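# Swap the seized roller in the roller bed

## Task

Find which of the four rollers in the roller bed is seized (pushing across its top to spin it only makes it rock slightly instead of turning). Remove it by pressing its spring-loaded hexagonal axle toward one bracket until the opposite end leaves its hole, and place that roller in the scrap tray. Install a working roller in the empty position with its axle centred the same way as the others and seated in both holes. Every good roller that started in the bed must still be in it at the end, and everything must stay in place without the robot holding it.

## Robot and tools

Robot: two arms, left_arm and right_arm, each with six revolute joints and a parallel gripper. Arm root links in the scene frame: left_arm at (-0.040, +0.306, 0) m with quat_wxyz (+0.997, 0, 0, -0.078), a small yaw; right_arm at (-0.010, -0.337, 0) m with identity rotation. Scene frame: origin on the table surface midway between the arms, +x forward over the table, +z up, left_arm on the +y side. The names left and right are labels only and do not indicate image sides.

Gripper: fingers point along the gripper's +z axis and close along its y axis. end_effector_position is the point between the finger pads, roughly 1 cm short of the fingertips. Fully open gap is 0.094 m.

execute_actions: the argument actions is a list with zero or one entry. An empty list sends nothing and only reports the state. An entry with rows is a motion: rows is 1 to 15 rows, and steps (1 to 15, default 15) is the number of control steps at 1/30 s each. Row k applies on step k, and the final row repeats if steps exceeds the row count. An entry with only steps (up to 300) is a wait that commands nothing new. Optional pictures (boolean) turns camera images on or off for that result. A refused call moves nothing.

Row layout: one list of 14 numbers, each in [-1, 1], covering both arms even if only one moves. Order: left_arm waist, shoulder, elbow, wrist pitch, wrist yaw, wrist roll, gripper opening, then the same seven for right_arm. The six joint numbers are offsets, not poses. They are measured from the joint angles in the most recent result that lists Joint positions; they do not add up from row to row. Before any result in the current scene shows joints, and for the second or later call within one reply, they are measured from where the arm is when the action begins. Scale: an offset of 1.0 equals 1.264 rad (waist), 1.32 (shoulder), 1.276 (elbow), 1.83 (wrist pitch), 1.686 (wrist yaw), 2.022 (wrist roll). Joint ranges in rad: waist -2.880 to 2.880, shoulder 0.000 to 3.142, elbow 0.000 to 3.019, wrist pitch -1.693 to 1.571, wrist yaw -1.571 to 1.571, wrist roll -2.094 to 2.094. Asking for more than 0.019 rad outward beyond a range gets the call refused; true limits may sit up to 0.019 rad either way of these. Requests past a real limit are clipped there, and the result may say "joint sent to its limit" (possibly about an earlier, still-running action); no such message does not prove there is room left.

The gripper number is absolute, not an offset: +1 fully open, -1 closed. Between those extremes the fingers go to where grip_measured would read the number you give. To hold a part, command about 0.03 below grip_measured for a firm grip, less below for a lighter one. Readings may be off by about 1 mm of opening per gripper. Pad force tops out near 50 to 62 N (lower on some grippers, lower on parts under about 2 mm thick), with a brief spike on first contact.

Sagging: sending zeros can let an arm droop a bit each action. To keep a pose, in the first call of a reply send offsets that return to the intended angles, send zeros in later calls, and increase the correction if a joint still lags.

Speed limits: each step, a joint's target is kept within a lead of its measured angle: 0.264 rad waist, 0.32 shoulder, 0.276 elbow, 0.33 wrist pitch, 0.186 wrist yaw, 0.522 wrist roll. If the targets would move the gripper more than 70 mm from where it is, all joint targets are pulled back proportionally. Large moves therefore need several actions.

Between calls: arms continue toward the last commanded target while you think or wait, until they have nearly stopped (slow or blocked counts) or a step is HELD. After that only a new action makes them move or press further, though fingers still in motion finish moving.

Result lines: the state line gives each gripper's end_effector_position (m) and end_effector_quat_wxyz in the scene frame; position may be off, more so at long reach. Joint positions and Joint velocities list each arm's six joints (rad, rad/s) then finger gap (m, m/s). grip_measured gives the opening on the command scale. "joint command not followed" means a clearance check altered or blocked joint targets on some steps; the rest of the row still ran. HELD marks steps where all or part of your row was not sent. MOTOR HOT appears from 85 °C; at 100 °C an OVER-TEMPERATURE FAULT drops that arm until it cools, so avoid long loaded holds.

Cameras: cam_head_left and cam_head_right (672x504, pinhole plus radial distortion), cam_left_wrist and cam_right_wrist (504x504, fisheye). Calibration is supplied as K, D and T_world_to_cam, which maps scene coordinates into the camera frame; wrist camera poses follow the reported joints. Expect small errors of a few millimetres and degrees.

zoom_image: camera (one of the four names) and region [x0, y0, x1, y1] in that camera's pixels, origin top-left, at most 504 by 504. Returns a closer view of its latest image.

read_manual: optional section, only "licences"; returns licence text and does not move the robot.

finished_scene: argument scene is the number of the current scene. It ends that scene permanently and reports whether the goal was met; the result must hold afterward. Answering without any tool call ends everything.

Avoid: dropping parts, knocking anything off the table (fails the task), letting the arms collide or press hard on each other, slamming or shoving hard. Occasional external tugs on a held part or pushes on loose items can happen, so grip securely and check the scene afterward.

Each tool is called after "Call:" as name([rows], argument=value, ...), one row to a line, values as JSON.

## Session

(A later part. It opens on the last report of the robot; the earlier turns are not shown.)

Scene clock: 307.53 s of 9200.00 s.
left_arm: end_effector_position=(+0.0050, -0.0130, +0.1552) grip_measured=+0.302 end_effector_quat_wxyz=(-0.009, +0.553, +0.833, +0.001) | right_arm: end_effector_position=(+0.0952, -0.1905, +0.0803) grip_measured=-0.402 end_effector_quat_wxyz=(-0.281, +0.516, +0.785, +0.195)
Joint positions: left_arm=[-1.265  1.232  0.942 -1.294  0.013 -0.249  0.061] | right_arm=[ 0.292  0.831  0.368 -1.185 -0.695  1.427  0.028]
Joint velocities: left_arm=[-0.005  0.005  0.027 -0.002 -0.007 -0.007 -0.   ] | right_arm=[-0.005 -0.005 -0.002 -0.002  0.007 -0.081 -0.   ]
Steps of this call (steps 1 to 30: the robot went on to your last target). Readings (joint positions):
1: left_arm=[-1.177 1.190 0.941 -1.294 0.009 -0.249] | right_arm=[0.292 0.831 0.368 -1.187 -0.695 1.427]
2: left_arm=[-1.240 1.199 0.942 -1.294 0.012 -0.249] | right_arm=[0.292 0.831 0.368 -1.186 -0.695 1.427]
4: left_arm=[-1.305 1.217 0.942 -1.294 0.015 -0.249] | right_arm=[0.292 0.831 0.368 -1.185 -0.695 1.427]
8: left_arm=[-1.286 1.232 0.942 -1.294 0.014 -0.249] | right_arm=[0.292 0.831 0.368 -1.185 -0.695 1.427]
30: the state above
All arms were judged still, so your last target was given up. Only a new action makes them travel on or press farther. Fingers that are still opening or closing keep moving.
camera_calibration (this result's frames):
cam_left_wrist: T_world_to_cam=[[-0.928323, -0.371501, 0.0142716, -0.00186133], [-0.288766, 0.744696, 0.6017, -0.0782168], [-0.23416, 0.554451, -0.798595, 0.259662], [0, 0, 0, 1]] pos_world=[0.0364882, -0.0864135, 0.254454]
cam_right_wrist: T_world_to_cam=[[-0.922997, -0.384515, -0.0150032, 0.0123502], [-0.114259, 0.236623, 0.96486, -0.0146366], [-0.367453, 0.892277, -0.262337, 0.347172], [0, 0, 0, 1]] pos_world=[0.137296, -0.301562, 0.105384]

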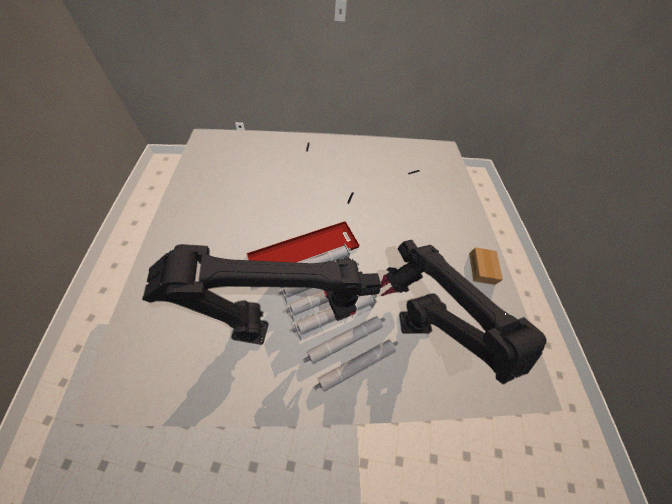

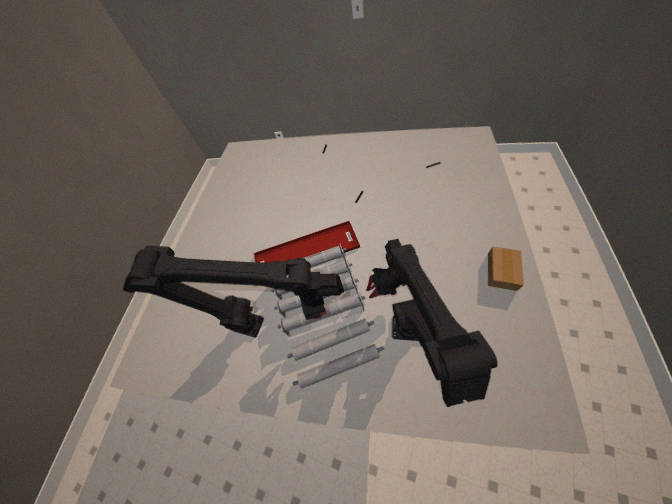

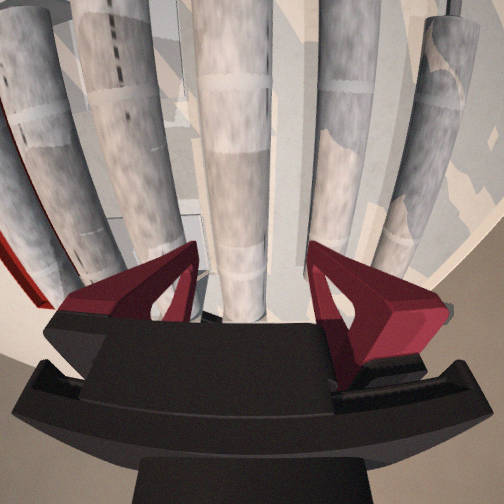

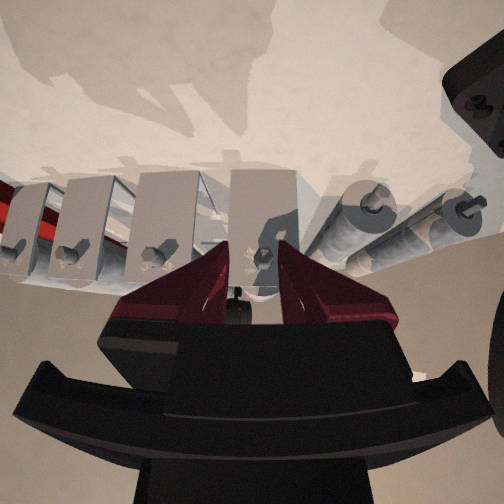

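Call:
execute_actions([
  {"rows":[[0.01,0.01,0,0.01,-0.01,0.01,0.3,0,-0.01,-0.01,0,0,0.01,-0.3],[0.02,0.015,-0.01,0.02,-0.01,0.02,0.3,0,-0.015,-0.02,0,0,0.02,-0.3],[0.03,0.02,-0.015,0.03,-0.01,0.026,0.3,0.01,-0.02,-0.024,0.005,0,0.03,-0.3],[0.034,0.025,-0.02,0.04,-0.01,0.026,0.3,0.02,-0.024,-0.024,0.01,0,0.04,-0.3],[0.034,0.03,-0.025,0.05,-0.01,0.026,0.3,0.03,-0.027,-0.024,0.015,0,0.05,-0.3],[0.034,0.035,-0.03,0.06,-0.01,0.026,0.3,0.04,-0.03,-0.024,0.02,0,0.06,-0.3],[0.034,0.04,-0.035,0.07,-0.01,0.026,0.3,0.05,-0.033,-0.024,0.024,0,0.07,-0.3],[0.034,0.044,-0.04,0.07,-0.01,0.026,0.3,0.06,-0.036,-0.024,0.028,0,0.079,-0.3],[0.034,0.044,-0.045,0.07,-0.01,0.026,0.3,0.07,-0.039,-0.024,0.032,0,0.079,-0.3],[0.034,0.044,-0.045,0.07,-0.01,0.026,0.3,0.08,-0.042,-0.024,0.035,0,0.079,-0.3],[0.034,0.044,-0.045,0.07,-0.01,0.026,0.3,0.086,-0.042,-0.024,0.038,0,0.079,-0.3]],"steps":15},
], pictures=false)

Call:
execute_actions([
  {"steps":15},
])

Scene clock: 336.93 s of 9200.00 s.
left_arm: end_effector_position=(+0.0213, -0.0169, +0.1185) grip_measured=+0.301 end_effector_quat_wxyz=(-0.002, +0.551, +0.835, +0.002) | right_arm: end_effector_position=(+0.0848, -0.1790, +0.0774) grip_measured=-0.302 end_effector_quat_wxyz=(-0.281, +0.518, +0.785, +0.193)
Joint positions: left_arm=[-1.225  1.281  0.882 -1.178 -0.001 -0.215  0.061] | right_arm=[ 0.391  0.782  0.344 -1.128 -0.695  1.559  0.033]
Joint velocities: left_arm=[-0.005  0.005 -0.027  0.022  0.007 -0.022 -0.001] | right_arm=[-0.015 -0.015 -0.002  0.017  0.037  0.066 -0.001]
Steps of this call (steps 1 to 90: nothing new was sent; then 25.90 s passed at rest; steps 91 to 105: all 15 steps of this action). Readings (joint positions):
91: left_arm=[-1.264 1.232 0.942 -1.293 0.007 -0.249] | right_arm=[0.292 0.831 0.368 -1.185 -0.695 1.428]
92: left_arm=[-1.263 1.232 0.940 -1.286 0.003 -0.244] | right_arm=[0.292 0.829 0.367 -1.185 -0.695 1.432]
94: left_arm=[-1.251 1.233 0.932 -1.260 0.002 -0.233] | right_arm=[0.293 0.821 0.357 -1.183 -0.695 1.450]
98: left_arm=[-1.226 1.250 0.908 -1.195 -0.001 -0.222] | right_arm=[0.330 0.800 0.344 -1.160 -0.695 1.507]
105: the state above

Scene clock: 337.43 s of 9200.00 s.
left_arm: end_effector_position=(+0.0214, -0.0173, +0.1185) grip_measured=+0.301 end_effector_quat_wxyz=(-0.001, +0.551, +0.834, +0.002) | right_arm: end_effector_position=(+0.0850, -0.1789, +0.0774) grip_measured=-0.302 end_effector_quat_wxyz=(-0.282, +0.523, +0.781, +0.191)
Joint positions: left_arm=[-1.225  1.281  0.882 -1.176 -0.001 -0.214  0.061] | right_arm=[ 0.391  0.782  0.344 -1.127 -0.695  1.572  0.033]
Joint velocities: left_arm=[-0.005 -0.005 -0.007  0.002  0.007  0.022 -0.   ] | right_arm=[-0.005 -0.005  0.022  0.002  0.022  0.037  0.   ]
Steps of this call (steps 1 to 15: the robot went on to your last target). Readings (joint positions):
1: left_arm=[-1.225 1.281 0.882 -1.178 -0.001 -0.215] | right_arm=[0.391 0.782 0.344 -1.128 -0.695 1.562]
2: left_arm=[-1.225 1.281 0.882 -1.176 -0.001 -0.214] | right_arm=[0.391 0.782 0.344 -1.127 -0.695 1.564]
4: left_arm=[-1.225 1.281 0.882 -1.176 -0.001 -0.214] | right_arm=[0.391 0.782 0.344 -1.127 -0.695 1.567]
8: left_arm=[-1.225 1.281 0.882 -1.176 -0.001 -0.214] | right_arm=[0.391 0.782 0.344 -1.127 -0.695 1.570]
15: the state above
camera_calibration (this result's frames):
cam_left_wrist: T_world_to_cam=[[-0.926931, -0.375218, 0.00315674, 0.0134957], [-0.300635, 0.747666, 0.592127, -0.0467951], [-0.224537, 0.547912, -0.805838, 0.237136], [0, 0, 0, 1]] pos_world=[0.051687, -0.0898786, 0.218759]
cam_right_wrist: T_world_to_cam=[[-0.927908, -0.372798, -0.00294936, 0.00903175], [-0.101674, 0.245442, 0.964065, -0.0152303], [-0.358678, 0.894863, -0.265652, 0.332298], [0, 0, 0, 1]] pos_world=[0.12602, -0.290256, 0.102985]

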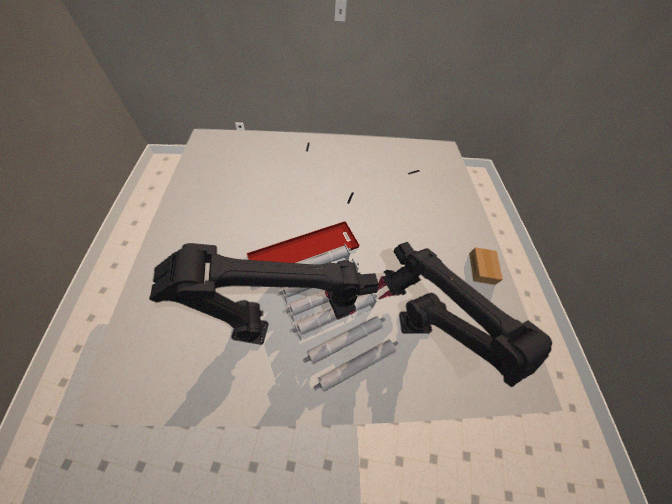

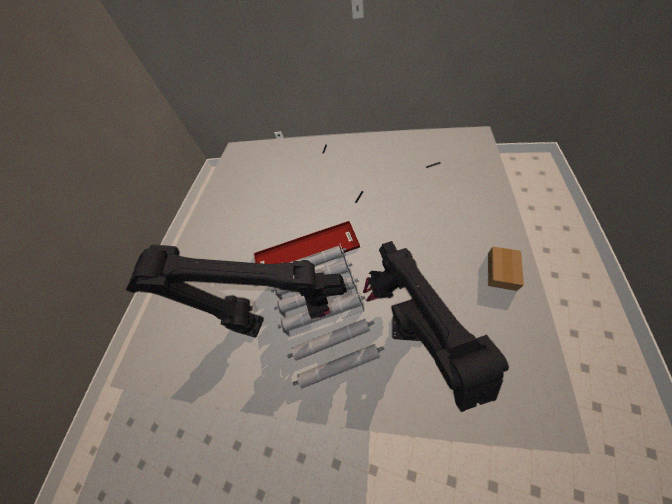

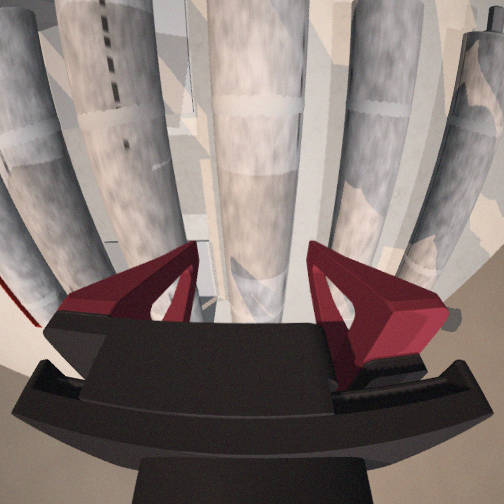

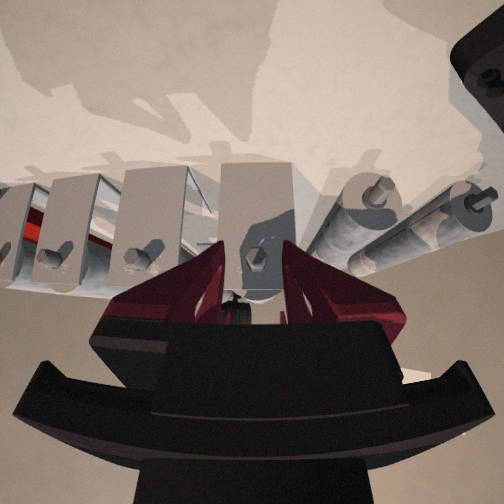

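Call:
execute_actions([
  {"rows":[[-0.012,0.012,-0.005,0.012,0,0,0.3,0,0,0.01,0,0,0,-0.3],[-0.012,0.016,-0.011,0.02,0,0,0.3,0,0,0.01,0,0,0,-0.3],[-0.012,0.02,-0.017,0.027,0,0,0.3,0,0,0.01,0,0,0,-0.3],[-0.012,0.024,-0.023,0.034,0,0,0.3,0,0,0.01,0,0,0,-0.3],[-0.012,0.028,-0.029,0.041,0,0,0.3,0,0,0.01,0,0,0,-0.3],[-0.012,0.032,-0.035,0.048,0,0,0.3,0,0,0.01,0,0,0,-0.3],[-0.012,0.036,-0.041,0.056,0,0,0.3,0,0,0.01,0,0,0,-0.3],[-0.012,0.04,-0.047,0.064,0,0,0.3,0,0,0.01,0,0,0,-0.3],[-0.012,0.044,-0.053,0.072,0,0,0.3,0,0,0.01,0,0,0,-0.3],[-0.012,0.046,-0.059,0.078,0,0,0.3,0,0,0.01,0,0,0,-0.3]],"steps":15},
], pictures=false)

Call:
execute_actions([
  {"steps":10},
])

Call:
zoom_image(camera="cam_head_right", region=[335,260,405,320])

Scene clock: 349.90 s of 9200.00 s.
left_arm: end_effector_position=(+0.0188, -0.0156, +0.0762) grip_measured=+0.301 end_effector_quat_wxyz=(-0.001, +0.554, +0.832, +0.002) | right_arm: end_effector_position=(+0.0850, -0.1789, +0.0774) grip_measured=-0.302 end_effector_quat_wxyz=(-0.282, +0.523, +0.781, +0.191)
Joint positions: left_arm=[-1.232  1.333  0.804 -1.046 -0.001 -0.213  0.061] | right_arm=[ 0.391  0.782  0.344 -1.127 -0.695  1.573  0.033]
Joint velocities: left_arm=[ 0.005  0.005  0.002  0.012 -0.066 -0.022  0.001] | right_arm=[ 0.005 -0.005 -0.002 -0.007 -0.081 -0.037 -0.   ]
Steps of this call (steps 1 to 15: the robot went on to your last target; steps 16 to 90: nothing new was sent; then 8.97 s passed at rest; steps 91 to 105: all 15 steps of this action). Readings (joint positions):
91: left_arm=[-1.225 1.281 0.881 -1.174 -0.001 -0.213] | right_arm=[0.391 0.782 0.344 -1.127 -0.695 1.573]
92: left_arm=[-1.226 1.281 0.880 -1.166 -0.001 -0.213] | right_arm=[0.391 0.782 0.344 -1.127 -0.695 1.573]
94: left_arm=[-1.229 1.282 0.871 -1.145 -0.001 -0.213] | right_arm=[0.391 0.782 0.344 -1.127 -0.695 1.573]
98: left_arm=[-1.232 1.296 0.841 -1.094 -0.001 -0.213] | right_arm=[0.391 0.782 0.344 -1.127 -0.695 1.573]
105: the state above

Scene clock: 350.23 s of 9200.00 s.
left_arm: end_effector_position=(+0.0189, -0.0164, +0.0762) grip_measured=+0.301 end_effector_quat_wxyz=(+0.000, +0.554, +0.832, +0.000) | right_arm: end_effector_position=(+0.0850, -0.1789, +0.0774) grip_measured=-0.302 end_effector_quat_wxyz=(-0.282, +0.523, +0.781, +0.191)
Joint positions: left_arm=[-1.232  1.333  0.804 -1.043 -0.001 -0.213  0.061] | right_arm=[ 0.391  0.782  0.344 -1.127 -0.695  1.573  0.033]
Joint velocities: left_arm=[-0.015 -0.005 -0.027 -0.002 -0.022  0.022  0.   ] | right_arm=[-0.005 -0.024 -0.002 -0.007 -0.037  0.051 -0.   ]
Steps of this call (steps 1 to 10: the robot went on to your last target). Readings (joint positions):
1: left_arm=[-1.232 1.333 0.804 -1.046 -0.001 -0.213] | right_arm=[0.391 0.782 0.344 -1.127 -0.695 1.573]
2: left_arm=[-1.232 1.333 0.804 -1.045 -0.001 -0.213] | right_arm=[0.391 0.782 0.344 -1.127 -0.695 1.573]
4: left_arm=[-1.232 1.333 0.804 -1.044 -0.001 -0.213] | right_arm=[0.391 0.782 0.344 -1.127 -0.695 1.573]
8: left_arm=[-1.232 1.333 0.804 -1.043 -0.001 -0.213] | right_arm=[0.391 0.782 0.344 -1.127 -0.695 1.573]
10: the state above
camera_calibration (this result's frames):
cam_left_wrist: T_world_to_cam=[[-0.929629, -0.368475, 0.00397036, 0.0117616], [-0.295657, 0.752262, 0.588803, -0.0228462], [-0.219946, 0.546195, -0.808267, 0.202112], [0, 0, 0, 1]] pos_world=[0.048633, -0.0888723, 0.176766]
cam_right_wrist: T_world_to_cam=[[-0.928018, -0.372526, -0.00270512, 0.00907078], [-0.101383, 0.24556, 0.964065, -0.0152339], [-0.358475, 0.894944, -0.265652, 0.332295], [0, 0, 0, 1]] pos_world=[0.125993, -0.290265, 0.102986]

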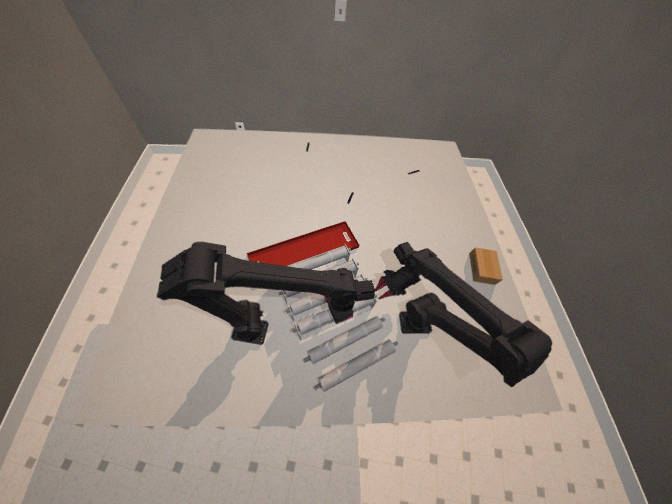

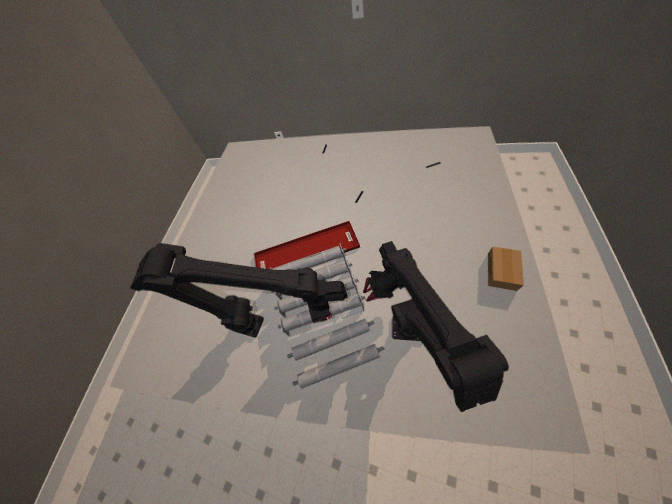

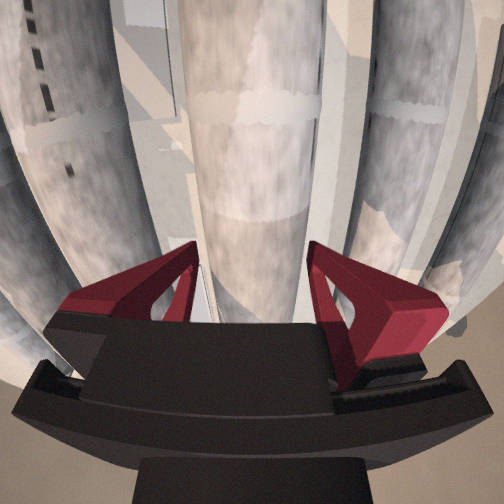

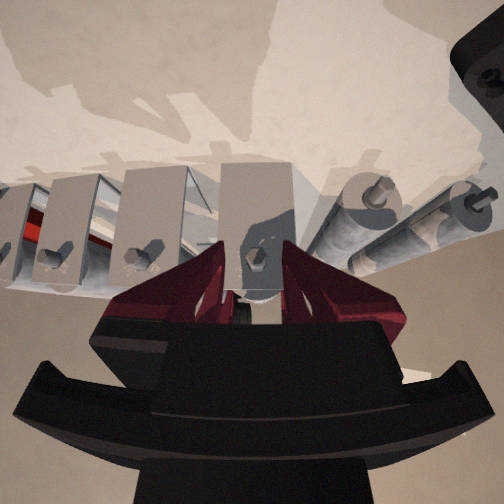

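Region (335, 260, 405, 320) of cam_head_right's 672x504 image, scaled by 7.200, with more detail than that image has; it fills the top 432 rows of this view, and the rest is white.

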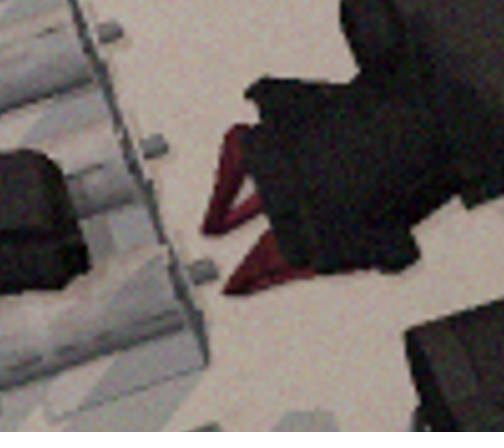

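Call:
execute_actions([
  {"rows":[[0,0.01,0.01,0,0,0,0.25,0.01,-0.008,-0.005,0.008,0,0.015,-0.3],[0,0.01,0.01,0,0,0,0.2,0.018,-0.01,-0.008,0.012,0,0.025,-0.3],[0,0.01,0.01,0,0,0,0.15,0.026,-0.012,-0.012,0.015,0,0.035,-0.3],[0,0.01,0.01,0,0,0,0.11,0.034,-0.013,-0.012,0.018,0,0.045,-0.3],[0,0.01,0.01,0,0,0,0.08,0.042,-0.014,-0.012,0.021,0,0.052,-0.3],[0,0.01,0.01,0,0,0,0.05,0.05,-0.015,-0.012,0.024,0,0.059,-0.3],[0,0.01,0.01,0,0,0,0.03,0.058,-0.016,-0.012,0.028,0,0.059,-0.3],[0,0.01,0.01,0,0,0,0.01,0.066,-0.017,-0.012,0.032,0,0.059,-0.3],[0,0.01,0.01,0,0,0,-0.01,0.072,-0.018,-0.012,0.036,0,0.059,-0.3],[0,0.01,0.01,0,0,0,-0.04,0.077,-0.018,-0.012,0.036,0,0.059,-0.3]],"steps":15},
], pictures=false)

Call:
execute_actions([
  {"steps":10},
])

Call:
zoom_image(camera="cam_head_right", region=[335,260,405,320])

Scene clock: 365.13 s of 9200.00 s.
left_arm: end_effector_position=(+0.0178, -0.0167, +0.0762) grip_measured=-0.005 end_effector_quat_wxyz=(-0.002, +0.554, +0.833, -0.002) | right_arm: end_effector_position=(+0.0796, -0.1669, +0.0776) grip_measured=-0.302 end_effector_quat_wxyz=(-0.284, +0.519, +0.783, +0.190)
Joint positions: left_arm=[-1.232  1.333  0.804 -1.043  0.006 -0.214  0.047] | right_arm=[ 0.477  0.768  0.338 -1.074 -0.695  1.671  0.033]
Joint velocities: left_arm=[ 0.005 -0.005 -0.002  0.002 -0.051  0.037  0.   ] | right_arm=[-0.005 -0.015  0.012  0.002 -0.066  0.037 -0.   ]
Steps of this call (steps 1 to 15: the robot went on to your last target; steps 16 to 90: nothing new was sent; then 11.40 s passed at rest; steps 91 to 105: all 15 steps of this action). Readings (joint positions):
91: left_arm=[-1.232 1.333 0.804 -1.043 -0.001 -0.213] | right_arm=[0.391 0.782 0.344 -1.126 -0.695 1.575]
92: left_arm=[-1.232 1.333 0.804 -1.043 -0.001 -0.213] | right_arm=[0.391 0.782 0.344 -1.124 -0.695 1.582]
94: left_arm=[-1.232 1.333 0.804 -1.043 -0.001 -0.213] | right_arm=[0.401 0.780 0.342 -1.114 -0.695 1.602]
98: left_arm=[-1.232 1.333 0.804 -1.043 0.005 -0.213] | right_arm=[0.443 0.772 0.338 -1.093 -0.695 1.645]
105: the state above

Scene clock: 365.47 s of 9200.00 s.
left_arm: end_effector_position=(+0.0178, -0.0167, +0.0762) grip_measured=-0.005 end_effector_quat_wxyz=(-0.002, +0.554, +0.833, -0.002) | right_arm: end_effector_position=(+0.0797, -0.1669, +0.0776) grip_measured=-0.302 end_effector_quat_wxyz=(-0.285, +0.521, +0.782, +0.189)
Joint positions: left_arm=[-1.232  1.333  0.804 -1.043  0.006 -0.214  0.047] | right_arm=[ 0.477  0.768  0.338 -1.073 -0.695  1.677  0.033]
Joint velocities: left_arm=[-0.005  0.005 -0.002  0.012 -0.007 -0.037 -0.001] | right_arm=[-0.005 -0.005  0.002 -0.002 -0.007 -0.022 -0.   ]
Steps of this call (steps 1 to 10: the robot went on to your last target). Readings (joint positions):
1: left_arm=[-1.232 1.333 0.804 -1.043 0.006 -0.214] | right_arm=[0.477 0.768 0.338 -1.073 -0.695 1.672]
2: left_arm=[-1.232 1.333 0.804 -1.043 0.006 -0.214] | right_arm=[0.477 0.768 0.338 -1.073 -0.695 1.673]
4: left_arm=[-1.232 1.333 0.804 -1.043 0.006 -0.214] | right_arm=[0.477 0.768 0.338 -1.073 -0.695 1.675]
8: left_arm=[-1.232 1.333 0.804 -1.043 0.006 -0.214] | right_arm=[0.477 0.768 0.338 -1.073 -0.695 1.677]
10: the state above
camera_calibration (this result's frames):
cam_left_wrist: T_world_to_cam=[[-0.929305, -0.369178, 0.00995682, 0.010136], [-0.292696, 0.752687, 0.589738, -0.023146], [-0.225213, 0.545132, -0.807533, 0.201996], [0, 0, 0, 1]] pos_world=[0.0481368, -0.0889511, 0.176668]
cam_right_wrist: T_world_to_cam=[[-0.925771, -0.378077, 0.00220425, 0.00705356], [-0.0974993, 0.244364, 0.964769, -0.0194145], [-0.365296, 0.892941, -0.263088, 0.31966], [0, 0, 0, 1]] pos_world=[0.121408, -0.278026, 0.102814]

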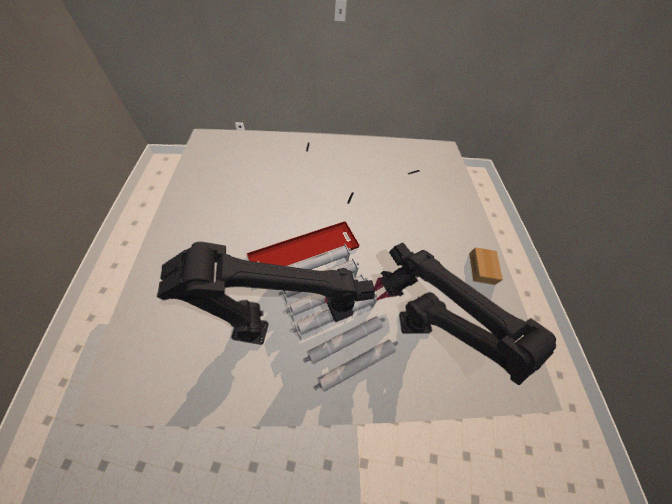

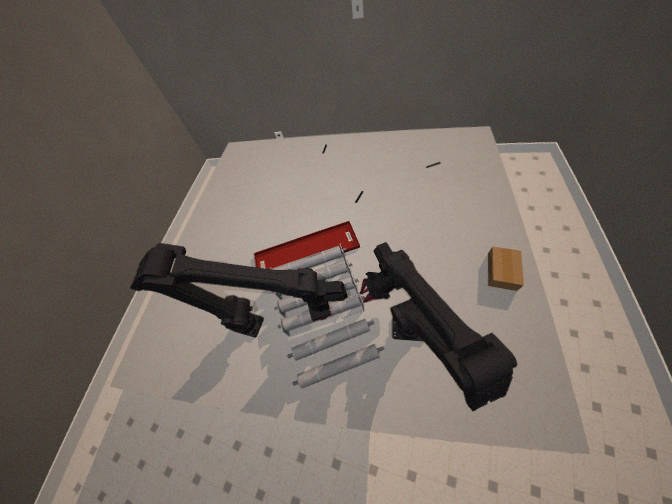

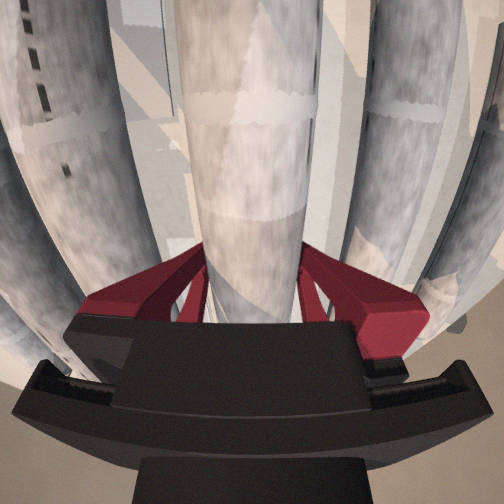

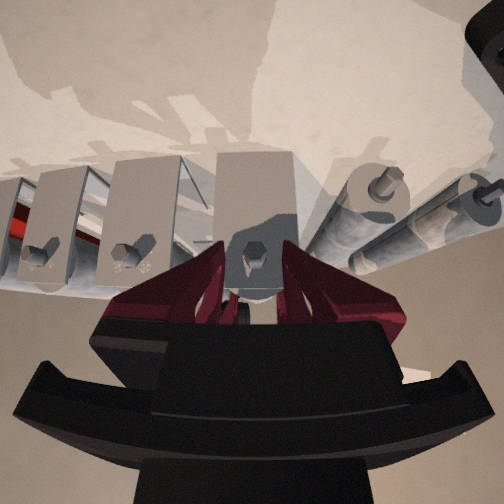

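Region (335, 260, 405, 320) of cam_head_right's 672x504 image, scaled by 7.200, with more detail than that image has; it fills the top 432 rows of this view, and the rest is white.

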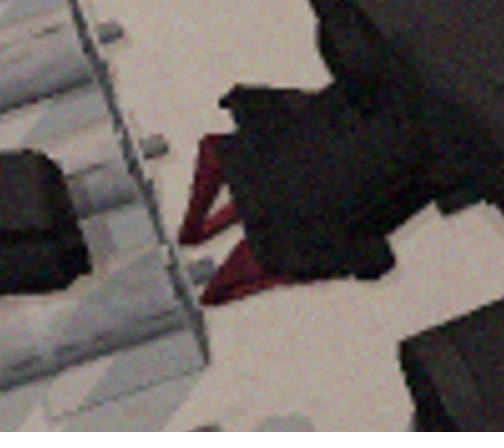

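Call:
execute_actions([
  {"rows":[[0,0.01,0.01,0,0,0,-0.06,0,0,-0.011,0.009,0,0,-0.35],[0,0.01,0.01,0,0,0,-0.06,0,0,-0.011,0.009,0,0,-0.4],[0,0.01,0.01,0,0,0,-0.06,0,0,-0.011,0.009,0,0,-0.45],[0,0.01,0.01,0,0,0,-0.06,0,0,-0.011,0.009,0,0,-0.5],[0,0.01,0.01,0,0,0,-0.06,0,0,-0.011,0.009,0,0,-0.55],[0,0.01,0.01,0,0,0,-0.06,0,0,-0.011,0.009,0,0,-0.6],[0,0.01,0.01,0,0,0,-0.06,0,0,-0.011,0.009,0,0,-0.65],[0,0.01,0.01,0,0,0,-0.06,0,0,-0.011,0.009,0,0,-0.69],[0,0.01,0.01,0,0,0,-0.06,0,0,-0.011,0.009,0,0,-0.72],[0,0.01,0.01,0,0,0,-0.06,0,0,-0.011,0.009,0,0,-0.75],[0,0.01,0.01,0,0,0,-0.06,0,0,-0.011,0.009,0,0,-0.78],[0,0.01,0.01,0,0,0,-0.06,0,0,-0.011,0.009,0,0,-0.81]],"steps":15},
])

Scene clock: 377.57 s of 9200.00 s.
left_arm: end_effector_position=(+0.0177, -0.0167, +0.0762) grip_measured=-0.005 end_effector_quat_wxyz=(-0.002, +0.554, +0.833, -0.002) | right_arm: end_effector_position=(+0.0789, -0.1672, +0.0760) grip_measured=-0.768 end_effector_quat_wxyz=(-0.285, +0.522, +0.782, +0.189)
Joint positions: left_arm=[-1.232  1.333  0.804 -1.043  0.006 -0.214  0.047] | right_arm=[ 0.477  0.768  0.333 -1.069 -0.695  1.678  0.011]
Joint velocities: left_arm=[ 0.015 -0.005 -0.027 -0.002  0.007  0.007  0.002] | right_arm=[-0.005  0.005 -0.002  0.022  0.007  0.007  0.001]
Steps of this call (steps 1 to 15: the robot went on to your last target; steps 16 to 90: nothing new was sent; then 8.60 s passed at rest; steps 91 to 105: all 15 steps of this action). Readings (joint positions):
91: left_arm=[-1.232 1.333 0.804 -1.043 0.006 -0.214] | right_arm=[0.477 0.768 0.337 -1.072 -0.695 1.678]
92: left_arm=[-1.232 1.333 0.804 -1.043 0.006 -0.214] | right_arm=[0.477 0.768 0.336 -1.070 -0.695 1.678]
94: left_arm=[-1.232 1.333 0.804 -1.043 0.006 -0.214] | right_arm=[0.477 0.768 0.335 -1.069 -0.695 1.678]
98: left_arm=[-1.232 1.333 0.804 -1.043 0.006 -0.214] | right_arm=[0.477 0.768 0.333 -1.069 -0.695 1.678]
105: the state above
camera_calibration (this result's frames):
cam_left_wrist: T_world_to_cam=[[-0.929301, -0.369178, 0.010331, 0.0100431], [-0.292475, 0.752728, 0.589796, -0.0231638], [-0.225516, 0.545076, -0.807486, 0.201989], [0, 0, 0, 1]] pos_world=[0.04811, -0.088956, 0.176662]
cam_right_wrist: T_world_to_cam=[[-0.92598, -0.377559, 0.00310828, 0.00627554], [-0.0964309, 0.244444, 0.964857, -0.0179885], [-0.36505, 0.893138, -0.262759, 0.319262], [0, 0, 0, 1]] pos_world=[0.120623, -0.278378, 0.101226]

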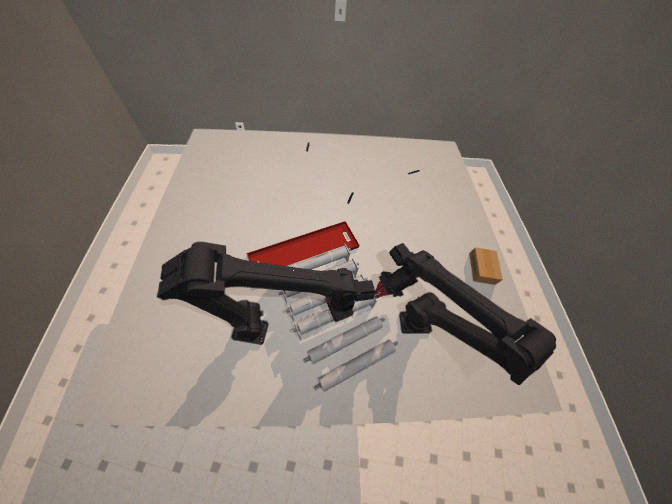

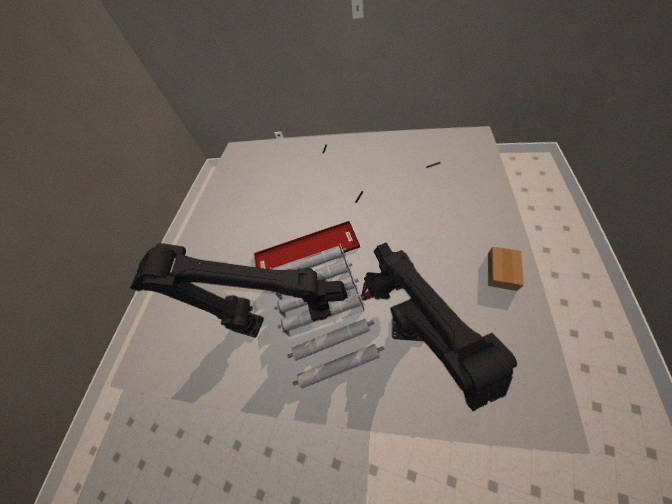

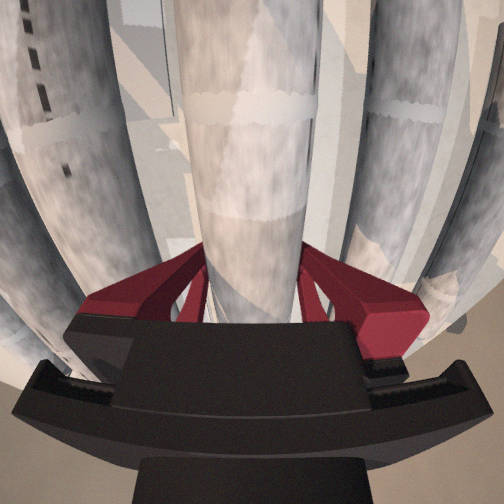

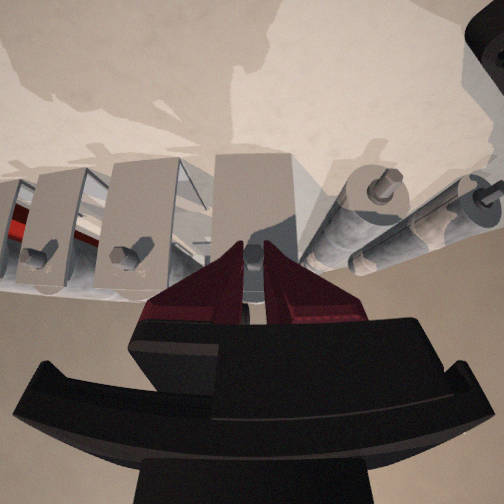

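Call:
execute_actions([
  {"rows":[[0,0,0.02,0,0,0,-0.06,-0.012,0.008,0.02,-0.008,0.002,-0.02,-0.82],[0,0,0.03,0,0,0,-0.06,-0.02,0.01,0.021,-0.012,0.003,-0.03,-0.82],[0,-0.01,0.04,0,0,0,-0.06,-0.03,0.013,0.022,-0.016,0.004,-0.04,-0.82],[0,-0.01,0.04,0,0,0,-0.06,-0.04,0.016,0.023,-0.02,0.005,-0.05,-0.82],[0,-0.01,0.04,0,0,0,-0.06,-0.05,0.018,0.024,-0.025,0.006,-0.058,-0.82],[0,-0.01,0.04,0,0,0,-0.06,-0.06,0.021,0.025,-0.029,0.007,-0.066,-0.82],[0,-0.01,0.04,0,0,0,-0.06,-0.07,0.024,0.026,-0.034,0.008,-0.074,-0.82],[0,-0.01,0.04,0,0,0,-0.06,-0.08,0.026,0.027,-0.038,0.008,-0.082,-0.82],[0,-0.01,0.04,0,0,0,-0.06,-0.09,0.029,0.028,-0.043,0.008,-0.09,-0.82],[0,-0.01,0.04,0,0,0,-0.06,-0.1,0.032,0.029,-0.047,0.008,-0.098,-0.82],[0,-0.01,0.04,0,0,0,-0.06,-0.11,0.034,0.03,-0.051,0.008,-0.106,-0.82],[0,-0.01,0.04,0,0,0,-0.06,-0.12,0.037,0.031,-0.056,0.008,-0.112,-0.82],[0,-0.01,0.04,0,0,0,-0.06,-0.13,0.04,0.032,-0.06,0.008,-0.118,-0.82],[0,-0.01,0.04,0,0,0,-0.06,-0.14,0.042,0.033,-0.064,0.008,-0.118,-0.82],[0,-0.01,0.04,0,0,0,-0.06,-0.15,0.044,0.035,-0.067,0.008,-0.118,-0.82]],"steps":15},
], pictures=false)

Call:
execute_actions([
  {"steps":15},
])

Call:
zoom_image(camera="cam_head_right", region=[265,260,405,350])

Scene clock: 393.70 s of 9200.00 s.
left_arm: end_effector_position=(+0.0184, -0.0191, +0.0768) grip_measured=-0.005 end_effector_quat_wxyz=(+0.001, +0.554, +0.833, -0.005) | right_arm: end_effector_position=(+0.0855, -0.1851, +0.0752) grip_measured=-0.768 end_effector_quat_wxyz=(-0.290, +0.519, +0.780, +0.194)
Joint positions: left_arm=[-1.232  1.333  0.806 -1.036  0.004 -0.214  0.047] | right_arm=[ 0.334  0.809  0.341 -1.154 -0.711  1.49   0.011]
Joint velocities: left_arm=[-0.005 -0.005 -0.017  0.002  0.007 -0.037 -0.001] | right_arm=[-0.376  0.093  0.022 -0.188  0.051 -0.3   -0.001]
Steps of this call (steps 1 to 15: the robot went on to your last target; steps 16 to 90: nothing new was sent; then 12.63 s passed at rest; steps 91 to 105: all 15 steps of this action). Readings (joint positions):
91: left_arm=[-1.232 1.333 0.804 -1.043 0.006 -0.214] | right_arm=[0.477 0.768 0.333 -1.069 -0.695 1.673]
92: left_arm=[-1.232 1.333 0.804 -1.043 0.006 -0.214] | right_arm=[0.476 0.769 0.333 -1.070 -0.695 1.665]
94: left_arm=[-1.232 1.333 0.806 -1.041 0.006 -0.214] | right_arm=[0.465 0.772 0.333 -1.078 -0.697 1.644]
98: left_arm=[-1.232 1.333 0.806 -1.036 0.004 -0.214] | right_arm=[0.421 0.784 0.333 -1.101 -0.709 1.589]
105: the state above

Scene clock: 394.20 s of 9200.00 s.
left_arm: end_effector_position=(+0.0186, -0.0191, +0.0768) grip_measured=-0.005 end_effector_quat_wxyz=(+0.002, +0.554, +0.833, -0.004) | right_arm: end_effector_position=(+0.0867, -0.1880, +0.0752) grip_measured=-0.768 end_effector_quat_wxyz=(-0.289, +0.517, +0.781, +0.196)
Joint positions: left_arm=[-1.232  1.333  0.806 -1.036  0.003 -0.214  0.047] | right_arm=[ 0.312  0.815  0.342 -1.167 -0.711  1.455  0.011]
Joint velocities: left_arm=[-0.005 -0.005 -0.012 -0.007  0.037 -0.051  0.   ] | right_arm=[0.005 0.005 0.012 0.007 0.007 0.037 0.001]
Steps of this call (steps 1 to 15: the robot went on to your last target). Readings (joint positions):
1: left_arm=[-1.232 1.333 0.806 -1.036 0.004 -0.214] | right_arm=[0.323 0.812 0.342 -1.160 -0.711 1.481]
2: left_arm=[-1.232 1.333 0.806 -1.036 0.003 -0.214] | right_arm=[0.316 0.814 0.342 -1.164 -0.711 1.474]
4: left_arm=[-1.232 1.333 0.806 -1.036 0.003 -0.214] | right_arm=[0.312 0.815 0.342 -1.167 -0.711 1.464]
8: left_arm=[-1.232 1.333 0.806 -1.036 0.003 -0.214] | right_arm=[0.312 0.815 0.342 -1.167 -0.711 1.457]
15: the state above
camera_calibration (this result's frames):
cam_left_wrist: T_world_to_cam=[[-0.929339, -0.369107, 0.00941902, 0.0100676], [-0.294954, 0.757498, 0.582407, -0.0207616], [-0.222106, 0.538476, -0.812843, 0.204237], [0, 0, 0, 1]] pos_world=[0.0485946, -0.0905335, 0.178009]
cam_right_wrist: T_world_to_cam=[[-0.924123, -0.382053, -0.0056501, 0.00526166], [-0.0994835, 0.226304, 0.968963, -0.0148095], [-0.368917, 0.896003, -0.247141, 0.340148], [0, 0, 0, 1]] pos_world=[0.128876, -0.299412, 0.098444]

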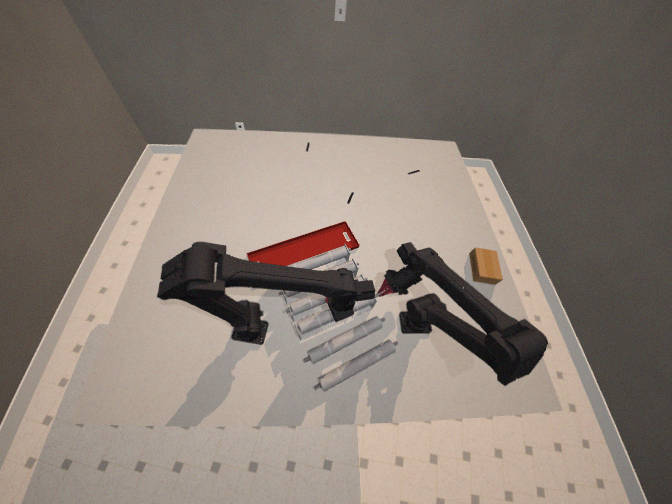

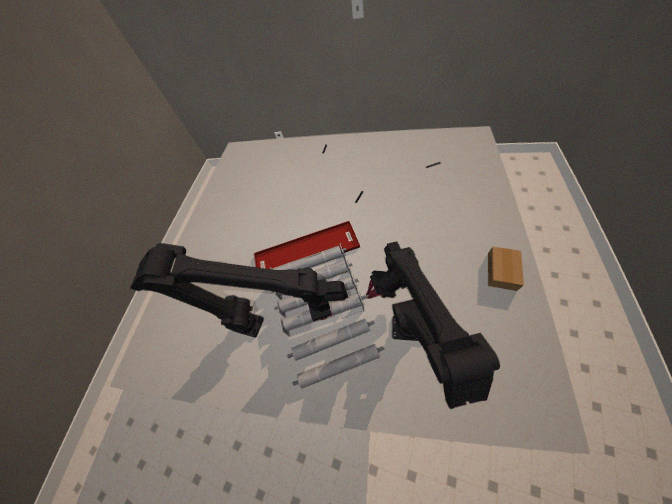

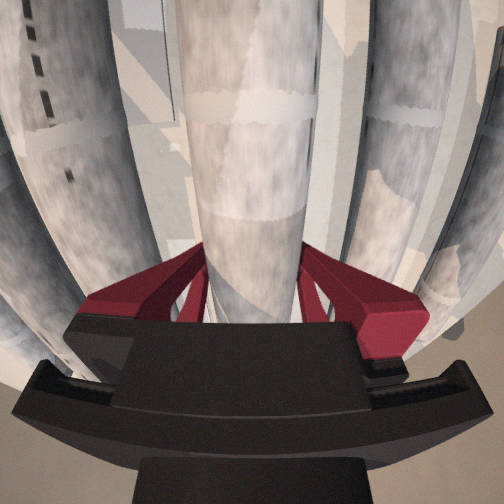

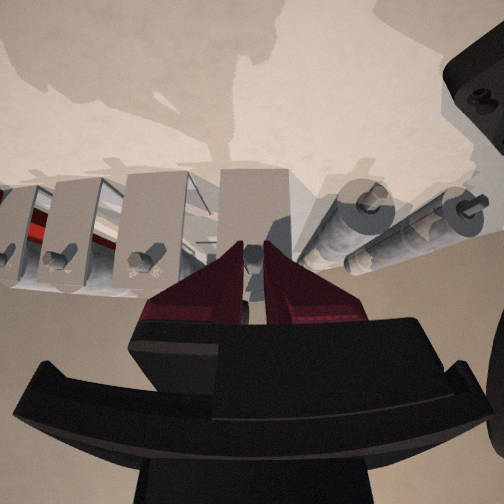

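Region (265, 260, 405, 350) of cam_head_right's 672x504 image, scaled by 3.600, with more detail than that image has; it fills the top 324 rows of this view, and the rest is white.

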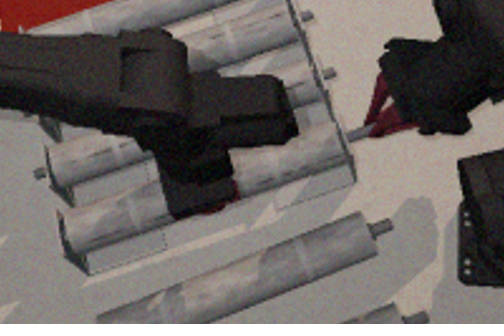

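Call:
execute_actions(actions=[])

Scene clock: 419.10 s of 9200.00 s.
left_arm: end_effector_position=(+0.0186, -0.0191, +0.0768) grip_measured=-0.005 end_effector_quat_wxyz=(+0.002, +0.554, +0.833, -0.004) | right_arm: end_effector_position=(+0.0867, -0.1880, +0.0752) grip_measured=-0.768 end_effector_quat_wxyz=(-0.289, +0.517, +0.782, +0.196)
Joint positions: left_arm=[-1.232  1.333  0.806 -1.036  0.003 -0.214  0.047] | right_arm=[ 0.312  0.815  0.342 -1.167 -0.711  1.454  0.011]
Joint velocities: left_arm=[-0.005 -0.005 -0.032 -0.012  0.007 -0.081 -0.001] | right_arm=[-0.005 -0.015 -0.002  0.012  0.037 -0.081  0.   ]
Steps of this call (steps 1 to 15: the robot went on to your last target; steps 16 to 90: nothing new was sent; then 21.90 s passed at rest). Readings (joint positions):
1: left_arm=[-1.232 1.333 0.806 -1.036 0.003 -0.214] | right_arm=[0.312 0.815 0.342 -1.167 -0.711 1.455]
2: left_arm=[-1.232 1.333 0.806 -1.036 0.003 -0.214] | right_arm=[0.312 0.815 0.342 -1.167 -0.711 1.455]
4: left_arm=[-1.232 1.333 0.806 -1.036 0.003 -0.214] | right_arm=[0.312 0.815 0.342 -1.167 -0.711 1.455]
8: left_arm=[-1.232 1.333 0.806 -1.036 0.003 -0.214] | right_arm=[0.312 0.815 0.342 -1.167 -0.711 1.454]
90: the state above
All arms were judged still, so your last target was given up. Only a new action makes them travel on or press farther. Fingers that are still opening or closing keep moving.
camera_calibration (this result's frames):
cam_left_wrist: T_world_to_cam=[[-0.929339, -0.369107, 0.00941902, 0.0100676], [-0.294954, 0.757498, 0.582407, -0.0207616], [-0.222106, 0.538476, -0.812843, 0.204237], [0, 0, 0, 1]] pos_world=[0.0485946, -0.0905335, 0.178009]
cam_right_wrist: T_world_to_cam=[[-0.924011, -0.382319, -0.0058999, 0.00522078], [-0.0997724, 0.226183, 0.968962, -0.0148071], [-0.369118, 0.89592, -0.247141, 0.34015], [0, 0, 0, 1]] pos_world=[0.128902, -0.299402, 0.0984431]

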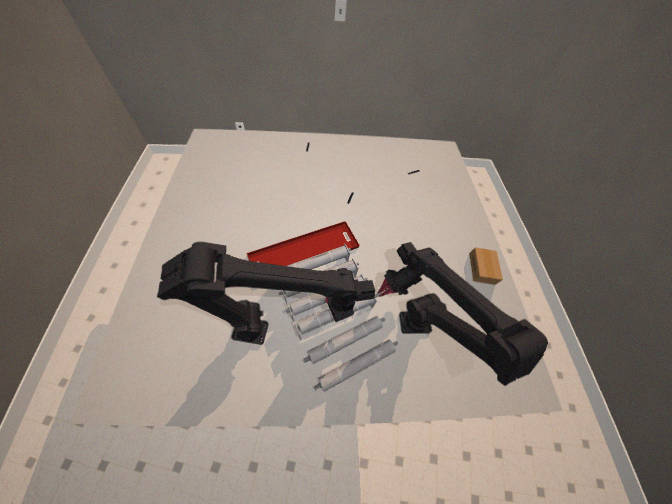

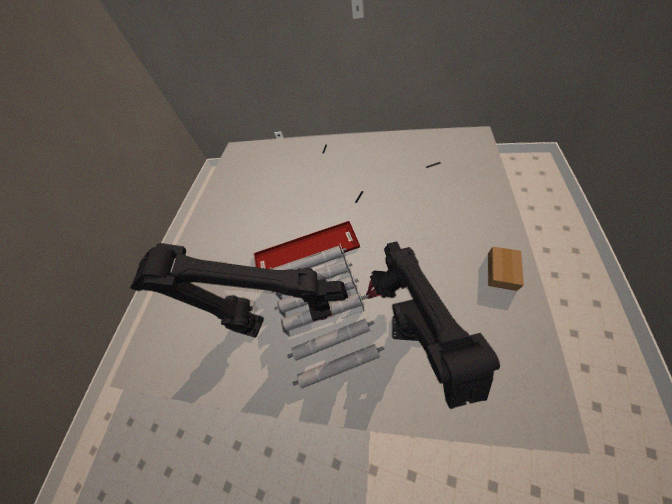

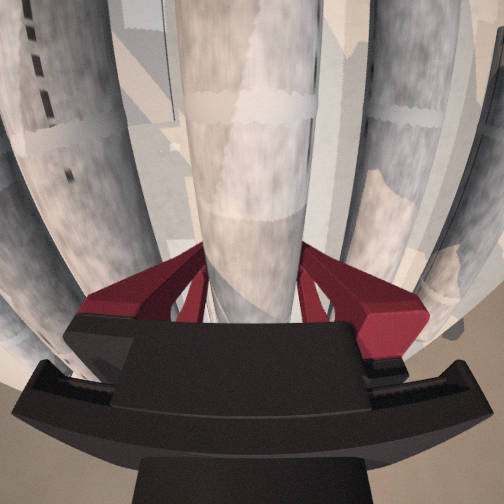

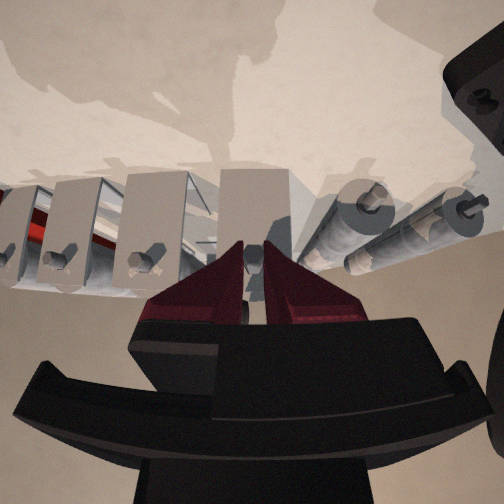

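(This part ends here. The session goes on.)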